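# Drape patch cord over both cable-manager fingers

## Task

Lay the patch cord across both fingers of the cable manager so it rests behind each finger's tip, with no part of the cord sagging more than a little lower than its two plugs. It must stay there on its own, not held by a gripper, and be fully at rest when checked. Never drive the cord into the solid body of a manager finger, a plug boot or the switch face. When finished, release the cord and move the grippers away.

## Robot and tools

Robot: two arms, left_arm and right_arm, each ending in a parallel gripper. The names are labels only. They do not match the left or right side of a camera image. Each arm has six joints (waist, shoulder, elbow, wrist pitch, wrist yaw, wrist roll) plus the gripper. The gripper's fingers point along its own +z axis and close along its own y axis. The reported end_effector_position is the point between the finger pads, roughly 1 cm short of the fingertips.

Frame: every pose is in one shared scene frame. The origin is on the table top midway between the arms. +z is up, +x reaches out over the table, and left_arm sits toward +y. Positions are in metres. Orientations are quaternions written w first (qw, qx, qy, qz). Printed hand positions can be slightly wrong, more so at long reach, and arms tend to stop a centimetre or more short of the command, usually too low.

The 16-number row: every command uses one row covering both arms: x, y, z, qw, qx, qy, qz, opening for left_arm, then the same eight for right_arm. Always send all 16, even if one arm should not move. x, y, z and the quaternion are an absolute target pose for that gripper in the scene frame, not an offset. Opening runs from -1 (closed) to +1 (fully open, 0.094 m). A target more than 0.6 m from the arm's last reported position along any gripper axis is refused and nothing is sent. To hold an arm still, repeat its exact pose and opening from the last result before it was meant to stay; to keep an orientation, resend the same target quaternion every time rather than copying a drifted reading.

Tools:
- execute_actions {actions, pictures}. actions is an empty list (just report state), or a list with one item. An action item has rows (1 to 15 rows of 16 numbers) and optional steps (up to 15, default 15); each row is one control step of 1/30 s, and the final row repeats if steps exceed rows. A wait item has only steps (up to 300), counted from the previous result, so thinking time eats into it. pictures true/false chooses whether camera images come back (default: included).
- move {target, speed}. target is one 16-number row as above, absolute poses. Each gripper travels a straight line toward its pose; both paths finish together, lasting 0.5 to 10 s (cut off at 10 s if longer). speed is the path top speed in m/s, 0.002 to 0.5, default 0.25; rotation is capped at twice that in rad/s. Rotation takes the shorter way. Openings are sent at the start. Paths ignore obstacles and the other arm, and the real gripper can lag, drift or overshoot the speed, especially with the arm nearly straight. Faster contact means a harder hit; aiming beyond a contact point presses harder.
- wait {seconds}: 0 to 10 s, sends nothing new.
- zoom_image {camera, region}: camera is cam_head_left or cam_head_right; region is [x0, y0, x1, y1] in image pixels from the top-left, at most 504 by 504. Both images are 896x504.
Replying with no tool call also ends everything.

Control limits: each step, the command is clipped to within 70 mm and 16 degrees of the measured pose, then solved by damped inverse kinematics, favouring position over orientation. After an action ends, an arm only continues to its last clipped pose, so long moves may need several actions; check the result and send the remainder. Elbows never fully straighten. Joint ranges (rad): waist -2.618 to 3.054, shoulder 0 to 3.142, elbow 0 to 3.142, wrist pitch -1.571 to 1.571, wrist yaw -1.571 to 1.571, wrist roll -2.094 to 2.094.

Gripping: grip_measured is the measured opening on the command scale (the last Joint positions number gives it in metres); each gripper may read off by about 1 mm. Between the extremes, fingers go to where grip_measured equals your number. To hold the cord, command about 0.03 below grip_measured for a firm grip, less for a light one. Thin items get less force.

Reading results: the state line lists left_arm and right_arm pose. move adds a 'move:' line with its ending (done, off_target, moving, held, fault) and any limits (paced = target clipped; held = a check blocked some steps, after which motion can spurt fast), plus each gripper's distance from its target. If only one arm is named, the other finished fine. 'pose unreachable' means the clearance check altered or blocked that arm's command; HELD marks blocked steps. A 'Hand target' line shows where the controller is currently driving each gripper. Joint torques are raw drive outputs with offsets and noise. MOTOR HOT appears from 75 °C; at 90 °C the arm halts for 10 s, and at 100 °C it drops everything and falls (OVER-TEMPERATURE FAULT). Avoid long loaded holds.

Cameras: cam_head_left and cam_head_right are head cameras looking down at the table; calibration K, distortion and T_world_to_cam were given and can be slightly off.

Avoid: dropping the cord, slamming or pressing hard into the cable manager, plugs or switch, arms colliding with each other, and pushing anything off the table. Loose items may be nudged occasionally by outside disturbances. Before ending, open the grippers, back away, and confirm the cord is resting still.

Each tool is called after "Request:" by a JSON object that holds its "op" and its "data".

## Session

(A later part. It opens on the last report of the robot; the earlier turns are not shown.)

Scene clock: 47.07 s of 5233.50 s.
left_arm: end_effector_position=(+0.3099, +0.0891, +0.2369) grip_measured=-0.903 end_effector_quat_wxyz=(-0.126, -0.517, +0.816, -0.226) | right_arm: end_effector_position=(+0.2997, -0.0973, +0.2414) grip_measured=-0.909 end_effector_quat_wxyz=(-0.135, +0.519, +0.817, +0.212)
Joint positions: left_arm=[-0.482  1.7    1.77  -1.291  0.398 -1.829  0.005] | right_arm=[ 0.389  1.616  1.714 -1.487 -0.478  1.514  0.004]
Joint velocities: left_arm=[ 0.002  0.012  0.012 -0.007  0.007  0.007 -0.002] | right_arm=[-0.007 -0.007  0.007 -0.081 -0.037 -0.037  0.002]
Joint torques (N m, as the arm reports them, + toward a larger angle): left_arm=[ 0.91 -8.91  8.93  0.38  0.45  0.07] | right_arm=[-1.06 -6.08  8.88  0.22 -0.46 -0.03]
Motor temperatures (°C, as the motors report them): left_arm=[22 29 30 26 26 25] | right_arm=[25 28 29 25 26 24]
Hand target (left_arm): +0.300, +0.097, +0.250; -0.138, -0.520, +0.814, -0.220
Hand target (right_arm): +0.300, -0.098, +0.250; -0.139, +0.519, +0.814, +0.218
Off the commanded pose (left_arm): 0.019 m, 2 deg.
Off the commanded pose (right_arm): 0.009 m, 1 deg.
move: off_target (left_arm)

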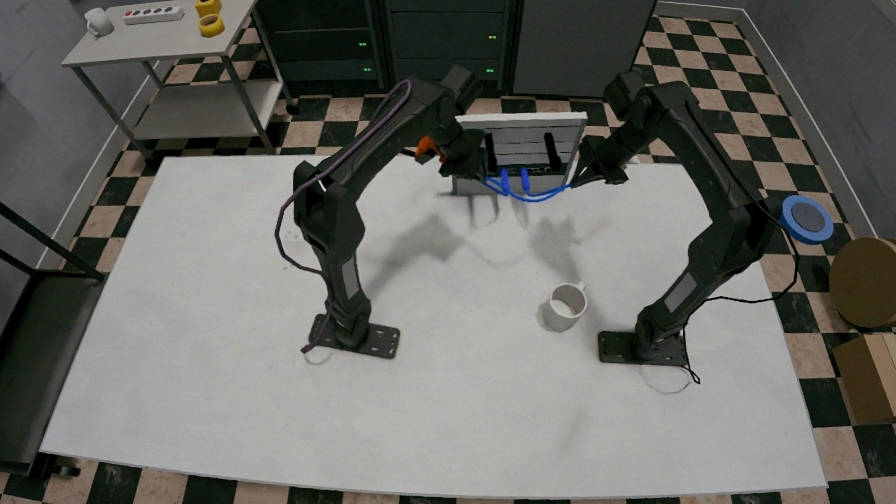

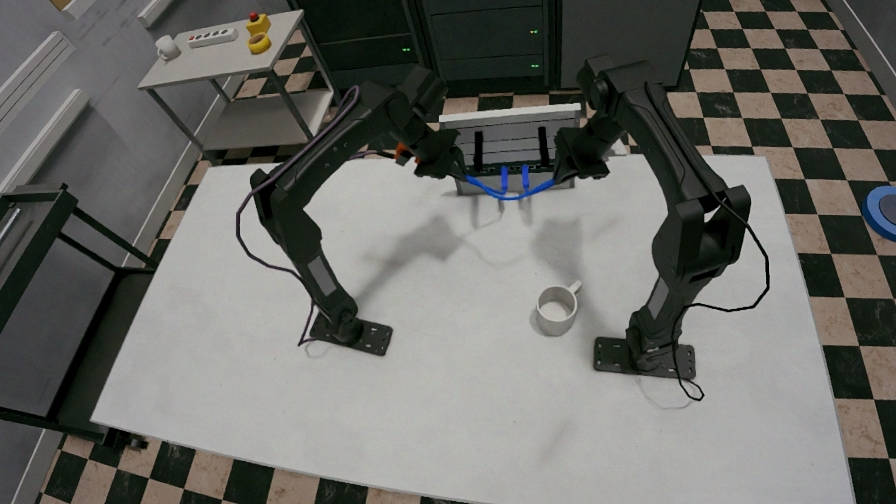

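Request:
{"op": "move", "data": {"target": [0.325,0.097,0.262,-0.167,-0.621,0.740,-0.198,-0.935, 0.325,-0.098,0.258,-0.167,0.621,0.740,0.198,-0.94], "speed": 0.04}}

Request:
{"op": "zoom_image", "data": {"camera": "cam_head_left", "region": [400, 80, 640, 260]}}

Request:
{"op": "zoom_image", "data": {"camera": "cam_head_right", "region": [400, 80, 640, 260]}}

Scene clock: 53.40 s of 5233.50 s.
left_arm: end_effector_position=(+0.3321, +0.0871, +0.2460) grip_measured=-0.903 end_effector_quat_wxyz=(+0.157, +0.610, -0.750, +0.201) | right_arm: end_effector_position=(+0.3234, -0.0969, +0.2496) grip_measured=-0.909 end_effector_quat_wxyz=(-0.161, +0.616, +0.745, +0.196)
Joint positions: left_arm=[-0.445  1.819  1.957 -1.394  0.417 -2.023  0.005] | right_arm=[ 0.363  1.718  1.86  -1.541 -0.487  1.736  0.004]
Joint velocities: left_arm=[ 0.007  0.007 -0.012  0.051 -0.037  0.007 -0.001] | right_arm=[ 0.007  0.002  0.017 -0.022 -0.007 -0.007 -0.001]
Joint torques (N m, as the arm reports them, + toward a larger angle): left_arm=[  1.34 -10.03   9.03   0.44   0.43  -0.14] | right_arm=[-1.15 -6.72  8.71  0.26 -0.47  0.1 ]
Motor temperatures (°C, as the motors report them): left_arm=[22 30 31 25 26 25] | right_arm=[25 28 29 25 26 24]
Hand target (left_arm): +0.325, +0.096, +0.262; -0.166, -0.621, +0.739, -0.200
Hand target (right_arm): +0.325, -0.098, +0.258; -0.165, +0.621, +0.739, +0.203
Off the commanded pose (left_arm): 0.020 m, 2 deg.
Off the commanded pose (right_arm): 0.009 m, 1 deg.
joint sent to its limit (right arm) — the command would take joint 4 (wrist pitch) past its lower limit, so that joint was sent only as far as its limit.
move: off_target (left_arm)

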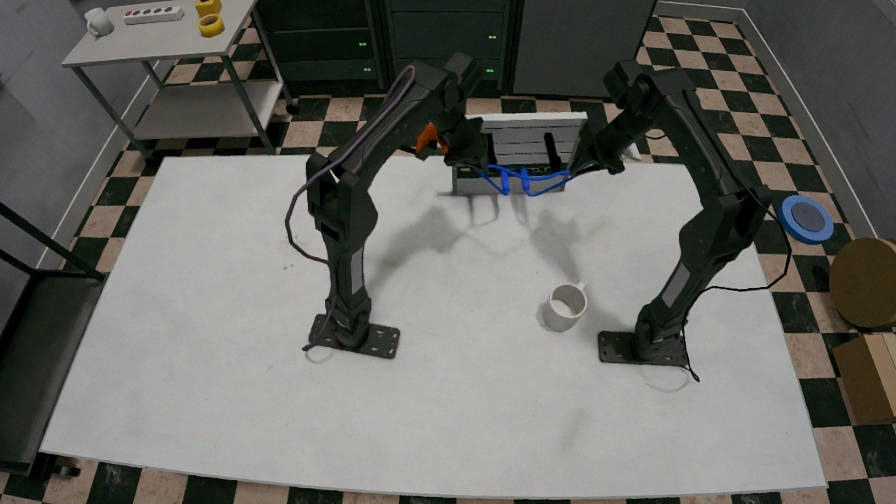

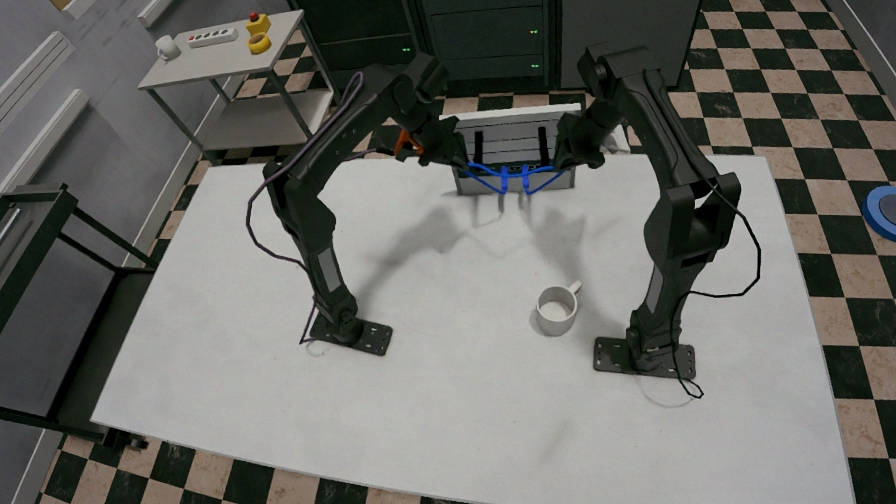

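Region (400, 80, 640, 260) of cam_head_left's 896x504 image, scaled by 2.100, with more detail than that image has; it fills the top 378 rows of this view, and the rest is white.

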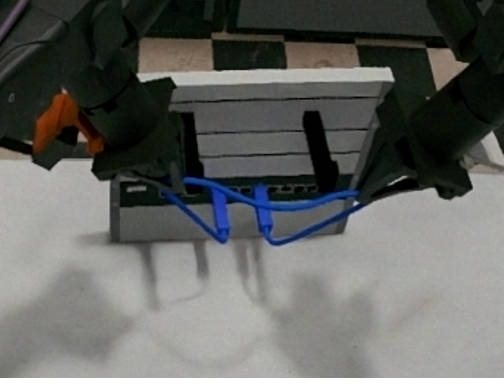

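Region (400, 80, 640, 260) of cam_head_right's 896x504 image, scaled by 2.100, with more detail than that image has; it fills the top 378 rows of this view, and the rest is white.

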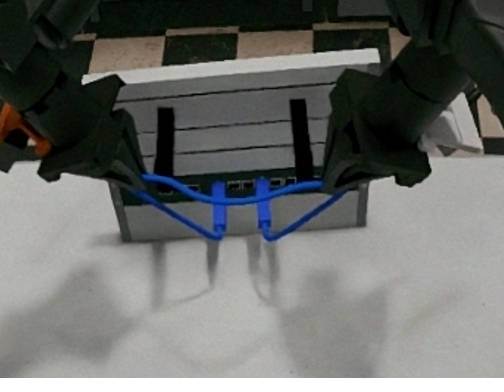

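Request:
{"op": "zoom_image", "data": {"camera": "cam_head_left", "region": [530, 120, 590, 185]}}

Request:
{"op": "zoom_image", "data": {"camera": "cam_head_right", "region": [460, 120, 560, 195]}}

Region (530, 120, 590, 185) of cam_head_left's 896x504 image, scaled by 7.754, with more detail than that image has; it fills the left 465 columns of this view, and the rest is white.

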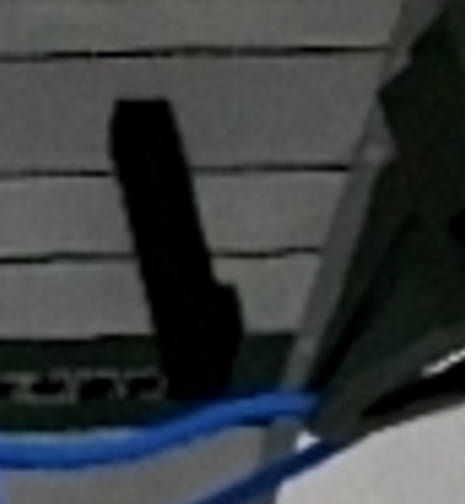

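Region (460, 120, 560, 195) of cam_head_right's 896x504 image, scaled by 5.040, with more detail than that image has; it fills the top 378 rows of this view, and the rest is white.

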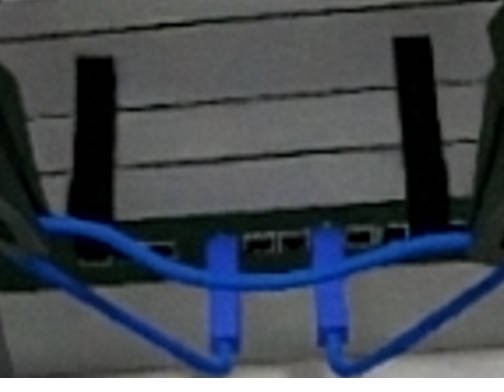

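Request:
{"op": "move", "data": {"target": [0.325,0.098,0.25,-0.259,-0.625,0.681,-0.282,-0.935, 0.322,-0.098,0.25,-0.259,0.625,0.681,0.282,-0.94], "speed": 0.04}}

Request:
{"op": "zoom_image", "data": {"camera": "cam_head_left", "region": [400, 80, 640, 260]}}

Request:
{"op": "zoom_image", "data": {"camera": "cam_head_right", "region": [400, 80, 640, 260]}}

Scene clock: 66.20 s of 5233.50 s.
left_arm: end_effector_position=(+0.3305, +0.0939, +0.2399) grip_measured=-0.903 end_effector_quat_wxyz=(+0.251, +0.618, -0.694, +0.272) | right_arm: end_effector_position=(+0.3239, -0.0968, +0.2407) grip_measured=-0.909 end_effector_quat_wxyz=(-0.261, +0.628, +0.684, +0.263)
Joint positions: left_arm=[-0.334  1.676  1.646 -1.14   0.663 -2.075  0.005] | right_arm=[ 0.246  1.667  1.659 -1.416 -0.748  1.738  0.004]
Joint velocities: left_arm=[-0.002 -0.012 -0.007  0.051  0.037 -0.051 -0.001] | right_arm=[ 0.002 -0.017  0.022  0.022 -0.066 -0.051 -0.002]
Joint torques (N m, as the arm reports them, + toward a larger angle): left_arm=[  0.86 -10.54   5.59   1.15   0.58  -0.11] | right_arm=[-0.96 -9.21  4.93  0.52 -0.65  0.07]
Motor temperatures (°C, as the motors report them): left_arm=[23 33 31 25 26 25] | right_arm=[25 31 29 25 26 24]
Hand target (left_arm): +0.325, +0.098, +0.250; -0.259, -0.619, +0.686, -0.280
Hand target (right_arm): +0.321, -0.098, +0.249; -0.259, +0.625, +0.681, +0.281
Off the commanded pose (left_arm): 0.012 m, 2 deg.
Off the commanded pose (right_arm): 0.010 m, 2 deg.
joint sent to its limit (left arm) — the command would take joint 6 (wrist roll) past its lower limit, so that joint was sent only as far as its limit.
After step 90, 5.87 s passed at rest.
move: off_target (left_arm)

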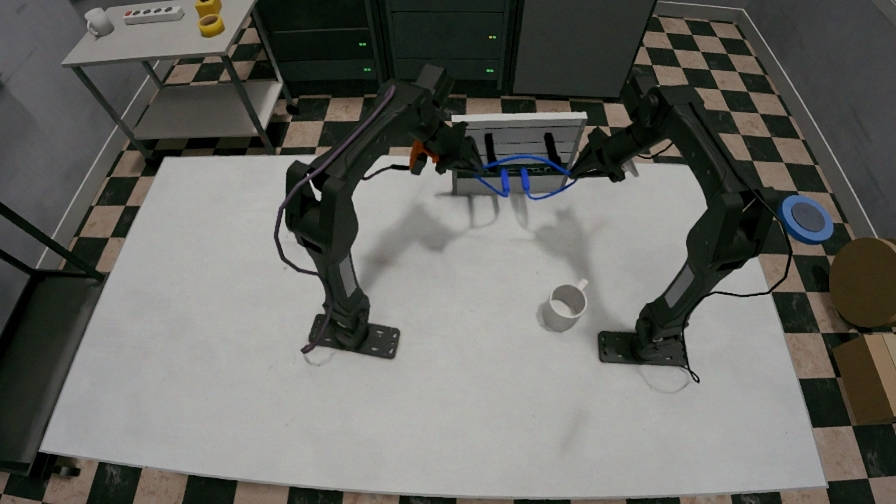

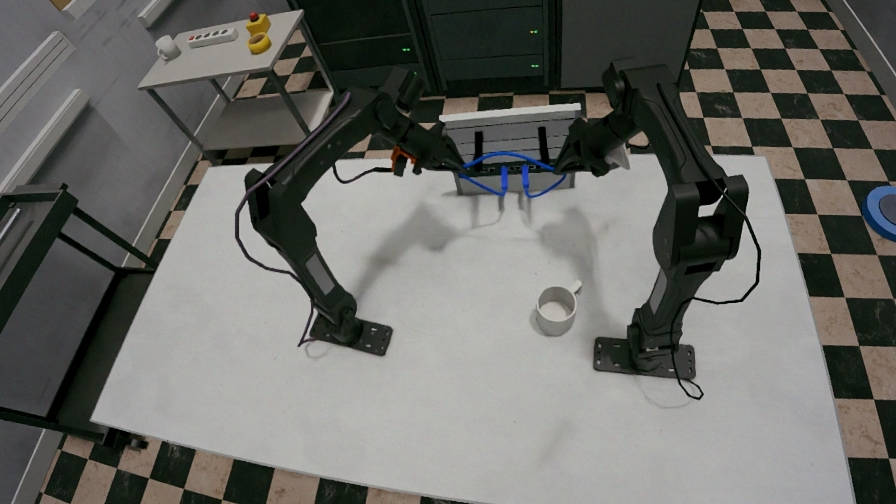

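Region (400, 80, 640, 260) of cam_head_left's 896x504 image, scaled by 2.100, with more detail than that image has; it fills the top 378 rows of this view, and the rest is white.

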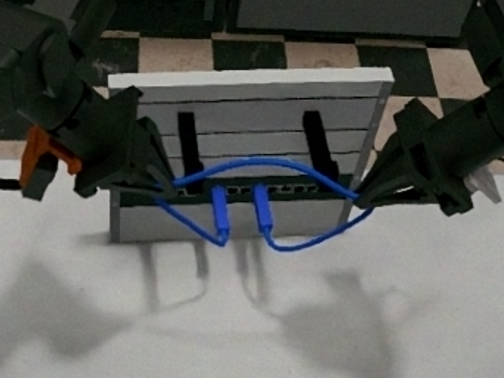

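Region (400, 80, 640, 260) of cam_head_right's 896x504 image, scaled by 2.100, with more detail than that image has; it fills the top 378 rows of this view, and the rest is white.

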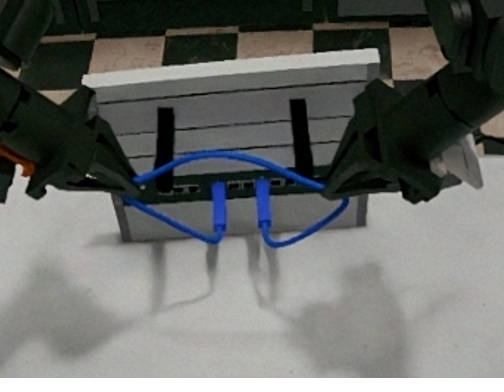

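Request:
{"op": "move", "data": {"target": [0.335,0.097,0.265,-0.259,-0.625,0.681,-0.282,-0.935, 0.335,-0.096,0.265,-0.259,0.625,0.681,0.282,-0.94], "speed": 0.03}}

Request:
{"op": "zoom_image", "data": {"camera": "cam_head_left", "region": [400, 80, 640, 260]}}

Request:
{"op": "zoom_image", "data": {"camera": "cam_head_right", "region": [400, 80, 640, 260]}}

Scene clock: 68.37 s of 5233.50 s.
left_arm: end_effector_position=(+0.3367, +0.0924, +0.2478) grip_measured=-0.903 end_effector_quat_wxyz=(+0.251, +0.619, -0.692, +0.274) | right_arm: end_effector_position=(+0.3325, -0.0947, +0.2561) grip_measured=-0.909 end_effector_quat_wxyz=(-0.254, +0.623, +0.687, +0.275)
Joint positions: left_arm=[-0.329  1.704  1.708 -1.172  0.665 -2.075  0.005] | right_arm=[ 0.246  1.695  1.748 -1.449 -0.751  1.738  0.004]
Joint velocities: left_arm=[ 0.007  0.007 -0.012  0.037  0.022  0.007 -0.   ] | right_arm=[-0.002  0.007  0.007 -0.066  0.022  0.007  0.   ]
Joint torques (N m, as the arm reports them, + toward a larger angle): left_arm=[ 1.25 -8.97  9.4   0.86  0.65 -0.1 ] | right_arm=[-1.26 -6.62  8.91  0.3  -0.65  0.04]
Motor temperatures (°C, as the motors report them): left_arm=[23 33 31 25 26 25] | right_arm=[25 31 29 25 26 24]
Hand target (left_arm): +0.335, +0.097, +0.265; -0.259, -0.622, +0.683, -0.282
Hand target (right_arm): +0.335, -0.096, +0.265; -0.259, +0.625, +0.680, +0.283
Off the commanded pose (left_arm): 0.018 m, 2 deg.
Off the commanded pose (right_arm): 0.009 m, 1 deg.
joint sent to its limit (left arm) — the command would take joint 6 (wrist roll) past its lower limit, so that joint was sent only as far as its limit.
move: off_target (left_arm)

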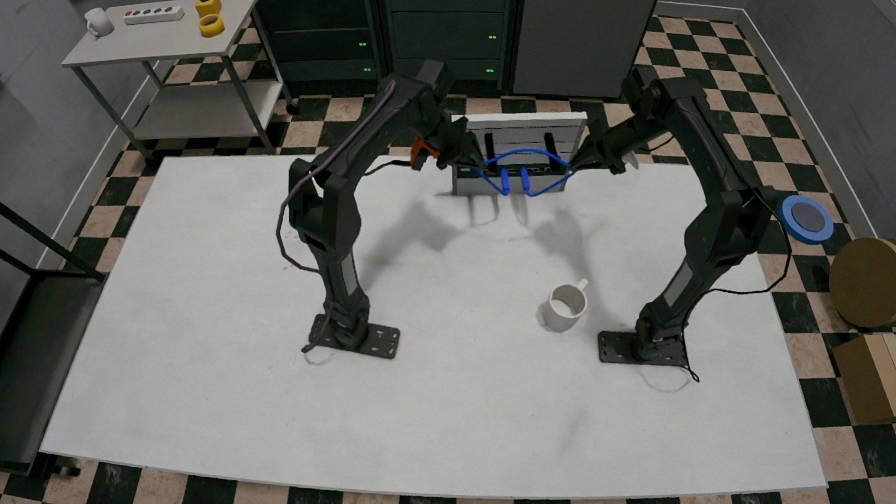

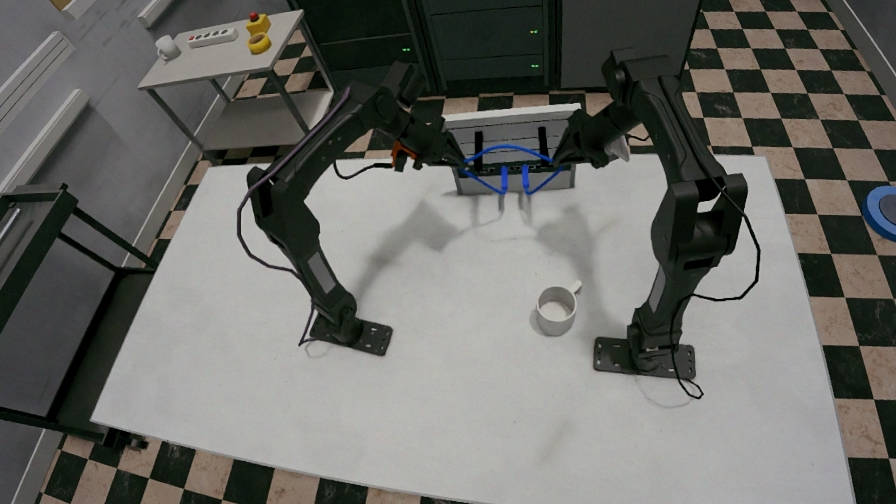

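Region (400, 80, 640, 260) of cam_head_left's 896x504 image, scaled by 2.100, with more detail than that image has; it fills the top 378 rows of this view, and the rest is white.

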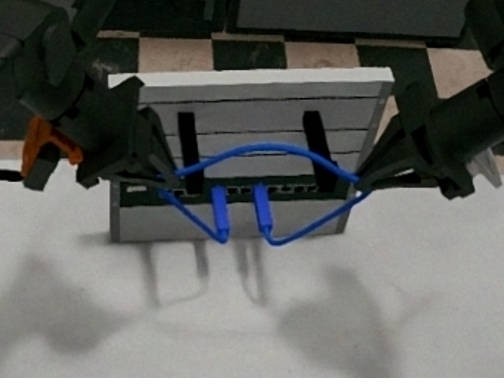

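Region (400, 80, 640, 260) of cam_head_right's 896x504 image, scaled by 2.100, with more detail than that image has; it fills the top 378 rows of this view, and the rest is white.

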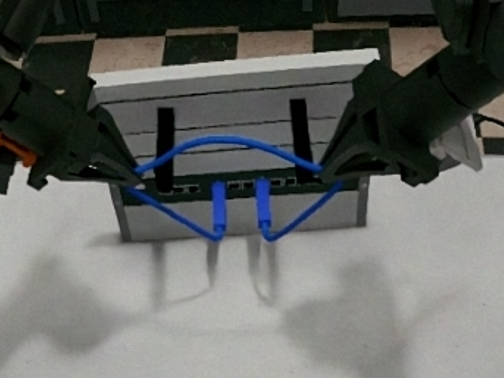

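Request:
{"op": "zoom_image", "data": {"camera": "cam_head_left", "region": [470, 125, 570, 185]}}

Request:
{"op": "zoom_image", "data": {"camera": "cam_head_right", "region": [460, 125, 560, 185]}}

Region (470, 125, 570, 185) of cam_head_left's 896x504 image, scaled by 5.040, with more detail than that image has; it fills the top 302 rows of this view, and the rest is white.

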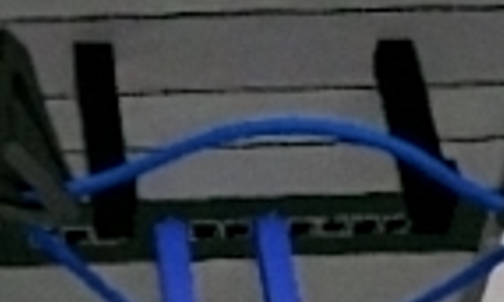

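Region (460, 125, 560, 185) of cam_head_right's 896x504 image, scaled by 5.040, with more detail than that image has; it fills the top 302 rows of this view, and the rest is white.

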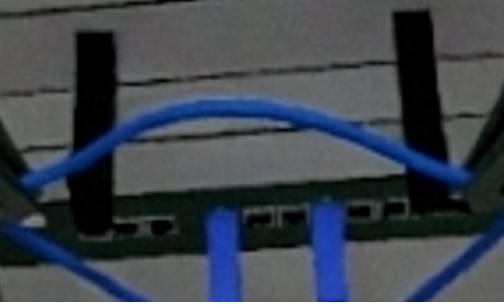

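Request:
{"op": "move", "data": {"target": [0.33,0.097,0.258,-0.321,-0.557,0.663,-0.383,-0.935, 0.335,-0.088,0.265,-0.259,0.625,0.681,0.282,-0.94], "speed": 0.03}}

Request:
{"op": "zoom_image", "data": {"camera": "cam_head_left", "region": [450, 115, 590, 200]}}

Request:
{"op": "zoom_image", "data": {"camera": "cam_head_right", "region": [440, 115, 580, 200]}}

Scene clock: 78.30 s of 5233.50 s.
left_arm: end_effector_position=(+0.3342, +0.0939, +0.2460) grip_measured=-0.903 end_effector_quat_wxyz=(+0.314, +0.565, -0.668, +0.369) | right_arm: end_effector_position=(+0.3321, -0.0952, +0.2554) grip_measured=-0.909 end_effector_quat_wxyz=(-0.259, +0.635, +0.677, +0.268)
Joint positions: left_arm=[-0.25   1.582  1.412 -0.85   0.898 -2.073  0.005] | right_arm=[ 0.246  1.695  1.748 -1.453 -0.748  1.769  0.004]
Joint velocities: left_arm=[-0.017  0.007 -0.007 -0.022 -0.007  0.007  0.   ] | right_arm=[-0.012  0.002  0.002 -0.007  0.066  0.037  0.   ]
Joint torques (N m, as the arm reports them, + toward a larger angle): left_arm=[ 0.97 -9.69  5.91  1.5   0.77 -0.03] | right_arm=[ 1.08 -6.68  8.72  0.47 -0.63  0.08]
Motor temperatures (°C, as the motors report them): left_arm=[23 34 31 25 26 25] | right_arm=[25 31 30 25 26 24]
Hand target (left_arm): +0.330, +0.097, +0.258; -0.320, -0.557, +0.664, -0.383
Hand target (right_arm): +0.335, -0.088, +0.265; -0.259, +0.625, +0.681, +0.282
Off the commanded pose (left_arm): 0.013 m, 2 deg.
Off the commanded pose (right_arm): 0.012 m, 2 deg.
After step 90, 1.80 s passed at rest.
move: off_target (left_arm, right_arm)

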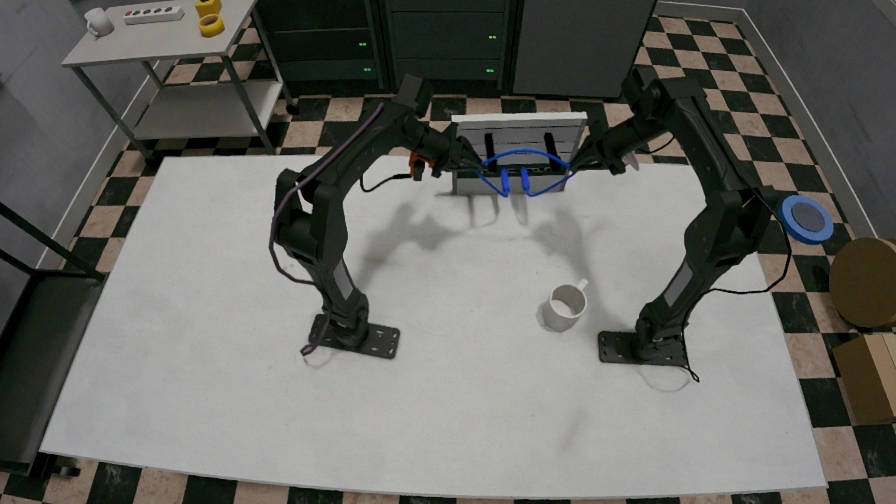

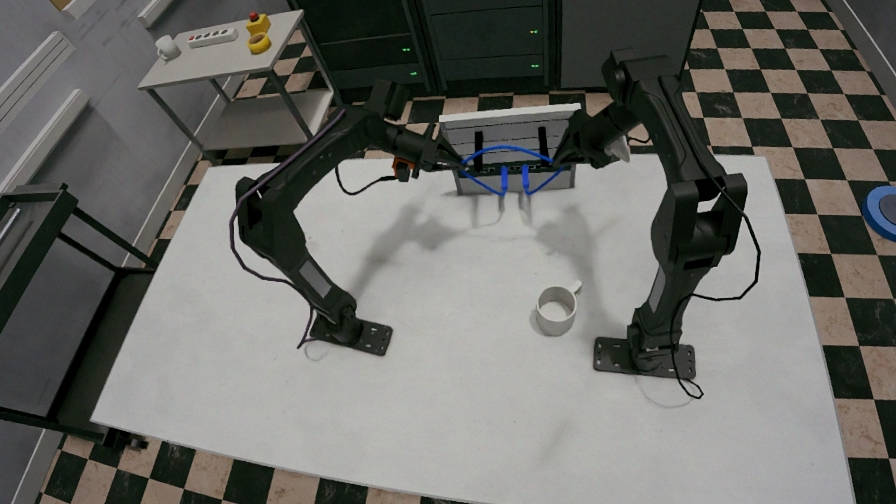

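Region (450, 115, 590, 200) of cam_head_left's 896x504 image, scaled by 3.600, with more detail than that image has; it fills the top 306 rows of this view, and the rest is white.

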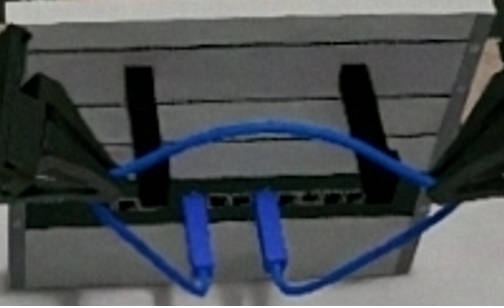

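Region (440, 115, 580, 200) of cam_head_right's 896x504 image, scaled by 3.600, with more detail than that image has; it fills the top 306 rows of this view, and the rest is white.

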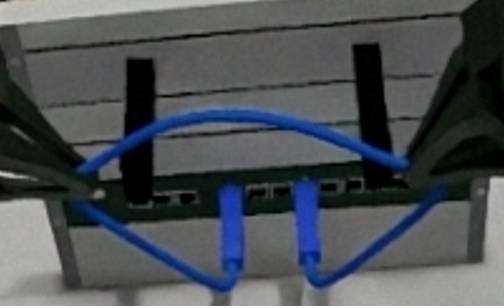

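Request:
{"op": "move", "data": {"target": [0.358,0.098,0.262,-0.321,-0.557,0.663,-0.383,-0.935, 0.36,-0.09,0.268,-0.259,0.625,0.681,0.282,-0.94], "speed": 0.025}}

Request:
{"op": "zoom_image", "data": {"camera": "cam_head_left", "region": [450, 115, 590, 200]}}

Request:
{"op": "zoom_image", "data": {"camera": "cam_head_right", "region": [440, 115, 580, 200]}}

Scene clock: 80.93 s of 5233.50 s.
left_arm: end_effector_position=(+0.3549, +0.0968, +0.2502) grip_measured=-0.903 end_effector_quat_wxyz=(+0.314, +0.567, -0.664, +0.372) | right_arm: end_effector_position=(+0.3575, -0.0900, +0.2592) grip_measured=-0.909 end_effector_quat_wxyz=(-0.256, +0.629, +0.682, +0.272)
Joint positions: left_arm=[-0.218  1.654  1.506 -0.895  0.915 -2.042  0.005] | right_arm=[ 0.246  1.804  1.893 -1.486 -0.749  1.753  0.004]
Joint velocities: left_arm=[ 0.002  0.002  0.002 -0.022  0.022  0.022 -0.001] | right_arm=[ 0.007 -0.012  0.002 -0.007  0.051 -0.007  0.001]
Joint torques (N m, as the arm reports them, + toward a larger angle): left_arm=[ 1.08 -7.33  8.84  1.36  0.81  0.07] | right_arm=[-0.91 -7.36  8.78  0.34 -0.65 -0.06]
Motor temperatures (°C, as the motors report them): left_arm=[23 34 31 26 26 25] | right_arm=[25 31 30 25 26 24]
Hand target (left_arm): +0.358, +0.098, +0.262; -0.320, -0.558, +0.663, -0.384
Hand target (right_arm): +0.360, -0.090, +0.268; -0.259, +0.625, +0.680, +0.282
Off the commanded pose (left_arm): 0.012 m, 2 deg.
Off the commanded pose (right_arm): 0.009 m, 1 deg.
move: off_target (left_arm)

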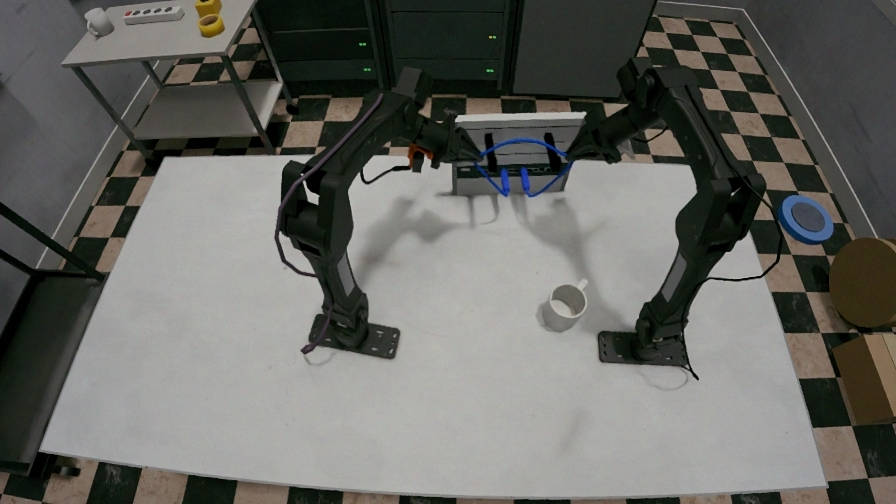

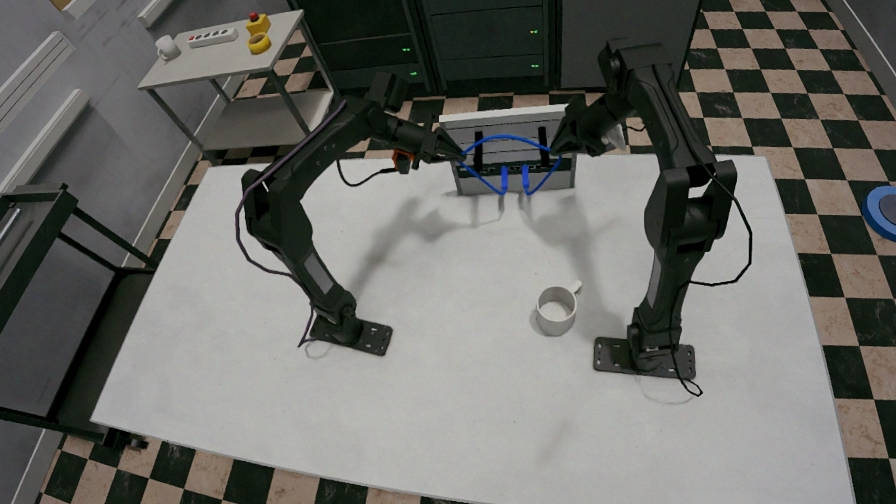

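Region (450, 115, 590, 200) of cam_head_left's 896x504 image, scaled by 3.600, with more detail than that image has; it fills the top 306 rows of this view, and the rest is white.

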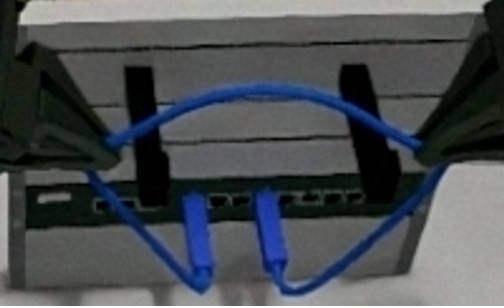

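Region (440, 115, 580, 200) of cam_head_right's 896x504 image, scaled by 3.600, with more detail than that image has; it fills the top 306 rows of this view, and the rest is white.

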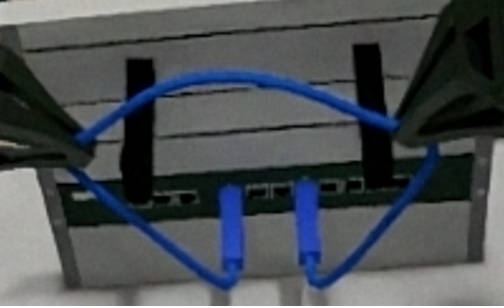

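Request:
{"op": "move", "data": {"target": [0.385,0.098,0.262,-0.321,-0.557,0.663,-0.383,-0.935, 0.385,-0.09,0.266,-0.259,0.625,0.681,0.282,-0.94], "speed": 0.025}}

Request:
{"op": "zoom_image", "data": {"camera": "cam_head_left", "region": [450, 115, 590, 200]}}

Request:
{"op": "zoom_image", "data": {"camera": "cam_head_right", "region": [440, 115, 580, 200]}}

Scene clock: 83.70 s of 5233.50 s.
left_arm: end_effector_position=(+0.3797, +0.0957, +0.2512) grip_measured=-0.903 end_effector_quat_wxyz=(+0.318, +0.567, -0.664, +0.370) | right_arm: end_effector_position=(+0.3818, -0.0894, +0.2579) grip_measured=-0.909 end_effector_quat_wxyz=(-0.257, +0.629, +0.682, +0.271)
Joint positions: left_arm=[-0.193  1.76   1.634 -0.954  0.934 -2.004  0.005] | right_arm=[ 0.234  1.914  2.033 -1.53  -0.753  1.736  0.004]
Joint velocities: left_arm=[-0.012  0.022 -0.002 -0.066  0.022 -0.007  0.002] | right_arm=[-0.002  0.007  0.002 -0.037 -0.007 -0.022 -0.001]
Joint torques (N m, as the arm reports them, + toward a larger angle): left_arm=[ 1.17 -8.14  8.92  1.35  0.77  0.12] | right_arm=[-1.06 -8.22  8.68  0.34 -0.65 -0.08]
Motor temperatures (°C, as the motors report them): left_arm=[23 33 31 26 26 25] | right_arm=[25 31 30 25 26 24]
Hand target (left_arm): +0.385, +0.098, +0.262; -0.320, -0.557, +0.663, -0.384
Hand target (right_arm): +0.385, -0.091, +0.266; -0.258, +0.625, +0.680, +0.282
Off the commanded pose (left_arm): 0.012 m, 2 deg.
Off the commanded pose (right_arm): 0.009 m, 1 deg.
move: off_target (left_arm)

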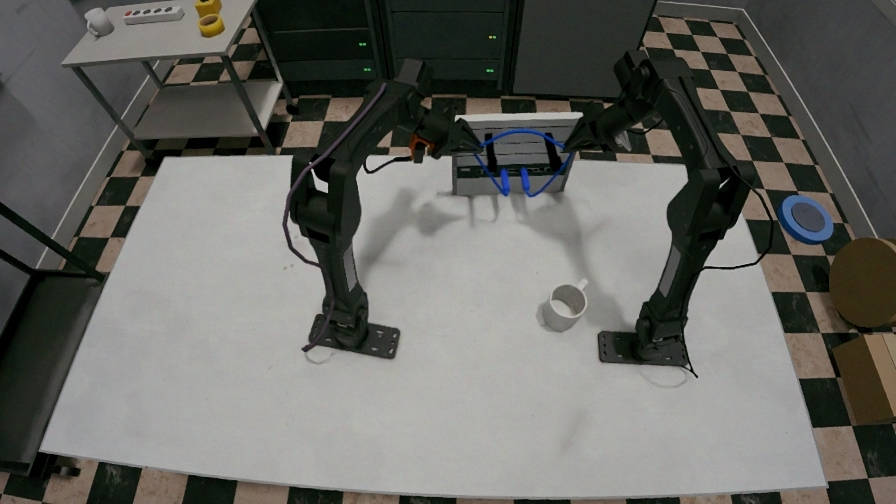

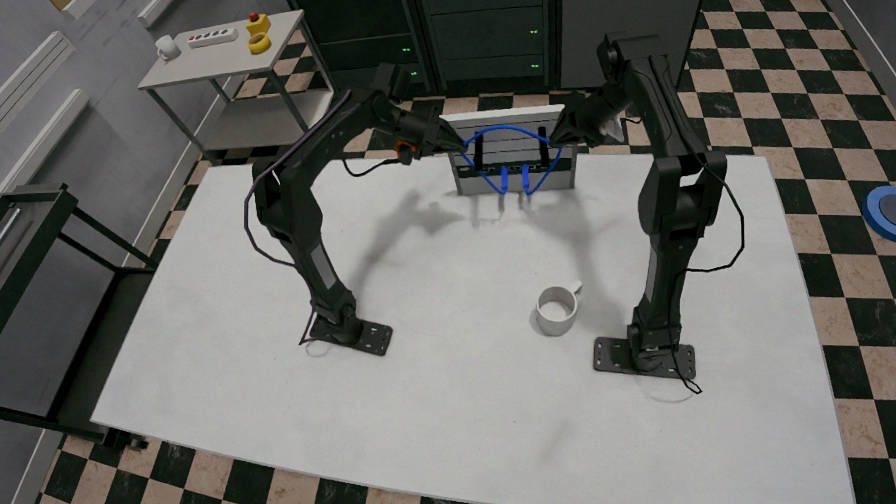

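Region (450, 115, 590, 200) of cam_head_left's 896x504 image, scaled by 3.600, with more detail than that image has; it fills the top 306 rows of this view, and the rest is white.

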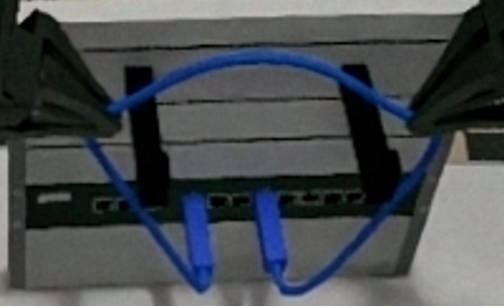

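Region (440, 115, 580, 200) of cam_head_right's 896x504 image, scaled by 3.600, with more detail than that image has; it fills the top 306 rows of this view, and the rest is white.

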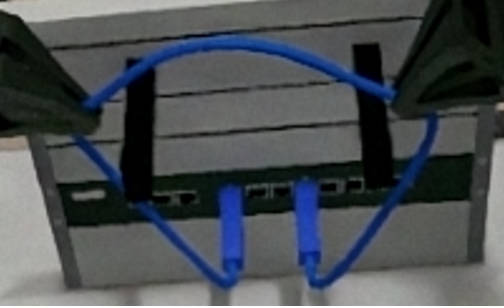

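Request:
{"op": "move", "data": {"target": [0.39,0.104,0.235,-0.321,-0.557,0.663,-0.383,-0.935, 0.39,-0.098,0.235,-0.259,0.625,0.681,0.282,-0.94], "speed": 0.025}}

Request:
{"op": "zoom_image", "data": {"camera": "cam_head_left", "region": [450, 115, 590, 200]}}

Request:
{"op": "zoom_image", "data": {"camera": "cam_head_right", "region": [440, 115, 580, 200]}}

Scene clock: 86.37 s of 5233.50 s.
left_arm: end_effector_position=(+0.3864, +0.1016, +0.2423) grip_measured=-0.903 end_effector_quat_wxyz=(+0.313, +0.557, -0.666, +0.384) | right_arm: end_effector_position=(+0.3882, -0.0968, +0.2315) grip_measured=-0.909 end_effector_quat_wxyz=(-0.260, +0.629, +0.681, +0.269)
Joint positions: left_arm=[-0.169  1.76   1.587 -0.899  0.953 -1.969  0.005] | right_arm=[ 0.21   1.915  1.925 -1.452 -0.757  1.702  0.004]
Joint velocities: left_arm=[-0.012 -0.002  0.007 -0.007 -0.066  0.037 -0.001] | right_arm=[ 0.002 -0.002  0.002  0.007 -0.022 -0.051  0.   ]
Joint torques (N m, as the arm reports them, + toward a larger angle): left_arm=[ 1.06 -7.45  5.72  1.46  0.71  0.12] | right_arm=[-0.96 -9.82  4.89  0.51 -0.61 -0.04]
Motor temperatures (°C, as the motors report them): left_arm=[23 33 31 26 26 25] | right_arm=[25 32 30 25 26 24]
Hand target (left_arm): +0.390, +0.104, +0.235; -0.321, -0.557, +0.663, -0.383
Hand target (right_arm): +0.389, -0.098, +0.235; -0.259, +0.625, +0.681, +0.281
Off the commanded pose (left_arm): 0.008 m, 1 deg.
Off the commanded pose (right_arm): 0.004 m, 2 deg.
move: done

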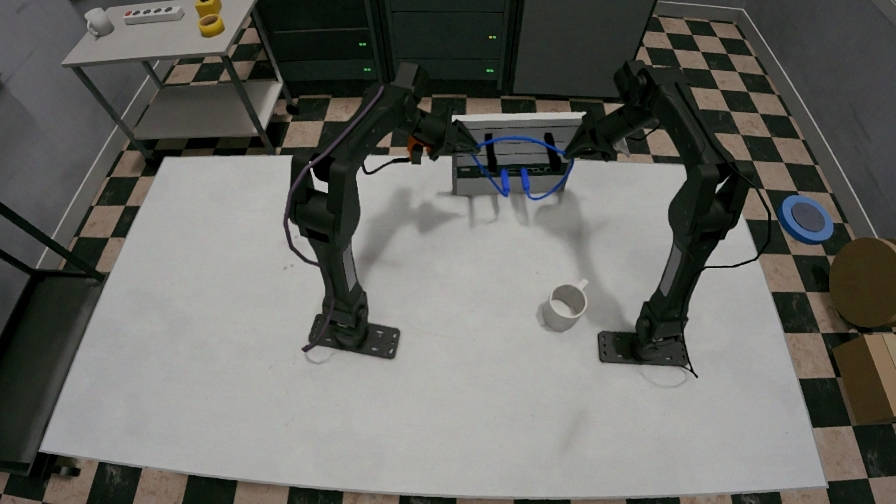

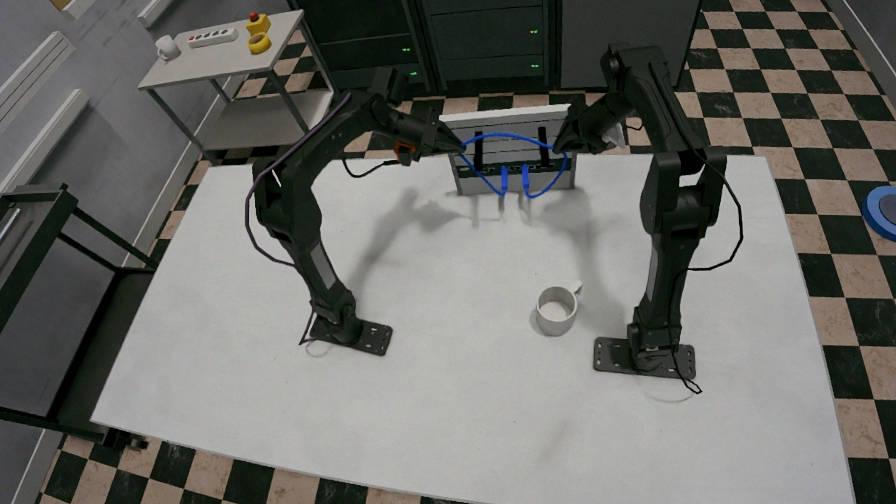

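Region (450, 115, 590, 200) of cam_head_left's 896x504 image, scaled by 3.600, with more detail than that image has; it fills the top 306 rows of this view, and the rest is white.

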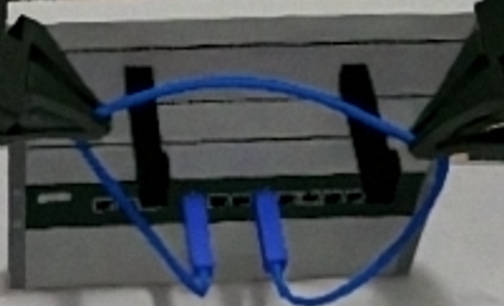

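Region (440, 115, 580, 200) of cam_head_right's 896x504 image, scaled by 3.600, with more detail than that image has; it fills the top 306 rows of this view, and the rest is white.

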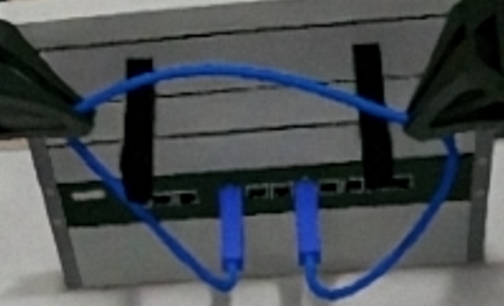

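Request:
{"op": "move", "data": {"target": [0.39,0.104,0.217,-0.321,-0.557,0.663,-0.383,-0.935, 0.39,-0.10,0.227,-0.259,0.625,0.681,0.282,-0.94], "speed": 0.02}}

Request:
{"op": "zoom_image", "data": {"camera": "cam_head_left", "region": [450, 115, 590, 200]}}

Request:
{"op": "zoom_image", "data": {"camera": "cam_head_right", "region": [440, 115, 580, 200]}}

Scene clock: 88.77 s of 5233.50 s.
left_arm: end_effector_position=(+0.3879, +0.1005, +0.2269) grip_measured=-0.903 end_effector_quat_wxyz=(+0.313, +0.553, -0.667, +0.389) | right_arm: end_effector_position=(+0.3899, -0.0985, +0.2216) grip_measured=-0.909 end_effector_quat_wxyz=(-0.261, +0.630, +0.681, +0.268)
Joint positions: left_arm=[-0.169  1.76   1.52  -0.821  0.958 -1.968  0.005] | right_arm=[ 0.205  1.915  1.884 -1.42  -0.759  1.694  0.004]
Joint velocities: left_arm=[ 0.007 -0.002 -0.002  0.051 -0.007 -0.051  0.001] | right_arm=[-0.007 -0.012 -0.002  0.022  0.037 -0.051 -0.   ]
Joint torques (N m, as the arm reports them, + toward a larger angle): left_arm=[ 0.91 -7.34  5.54  1.45  0.61  0.12] | right_arm=[ -0.9  -10.27   4.86   0.46  -0.63  -0.09]
Motor temperatures (°C, as the motors report them): left_arm=[23 33 31 26 26 25] | right_arm=[25 32 29 25 26 24]
Hand target (left_arm): +0.390, +0.104, +0.217; -0.321, -0.557, +0.663, -0.383
Hand target (right_arm): +0.390, -0.100, +0.227; -0.259, +0.625, +0.681, +0.282
Off the commanded pose (left_arm): 0.011 m, 1 deg.
Off the commanded pose (right_arm): 0.006 m, 2 deg.
move: off_target (left_arm)

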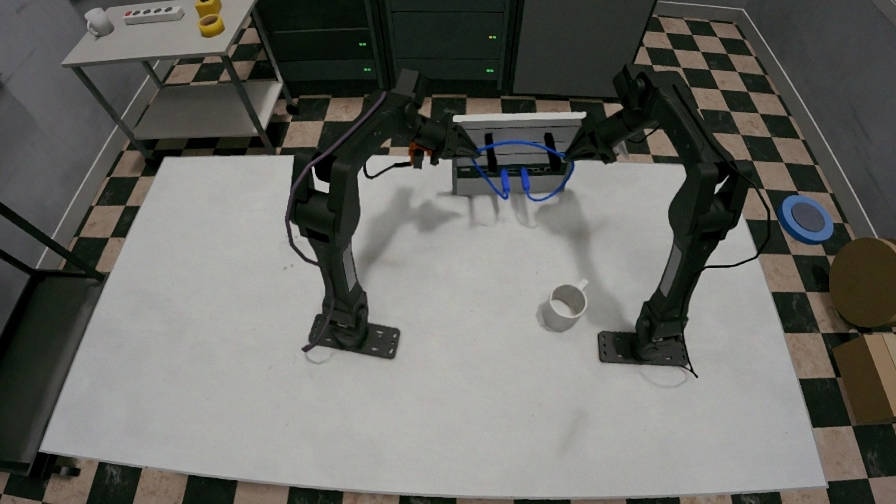

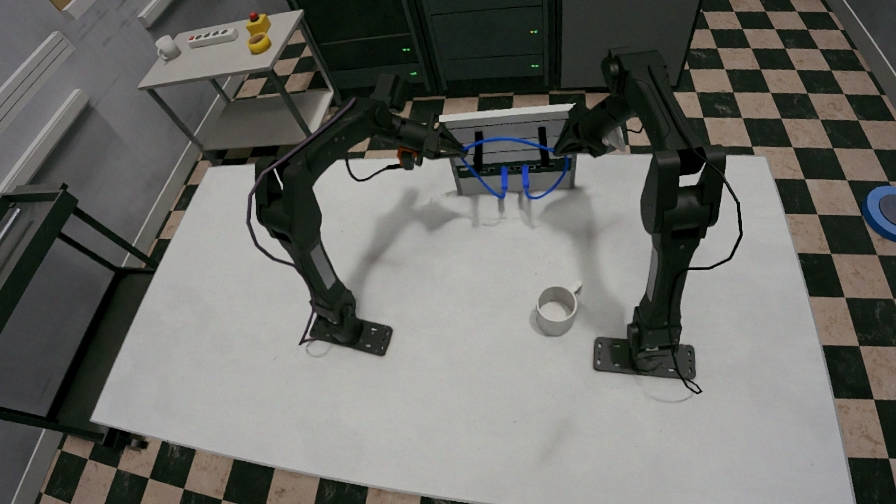

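Region (450, 115, 590, 200) of cam_head_left's 896x504 image, scaled by 3.600, with more detail than that image has; it fills the top 306 rows of this view, and the rest is white.

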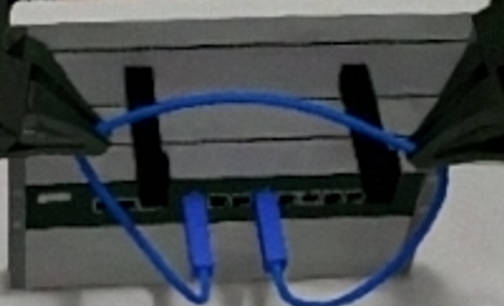

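Region (440, 115, 580, 200) of cam_head_right's 896x504 image, scaled by 3.600, with more detail than that image has; it fills the top 306 rows of this view, and the rest is white.

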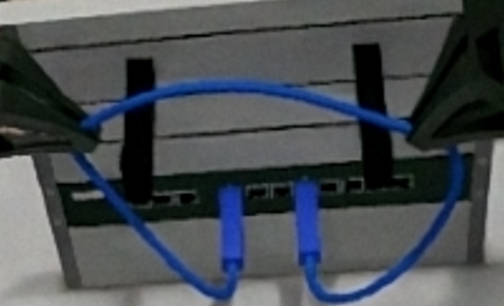

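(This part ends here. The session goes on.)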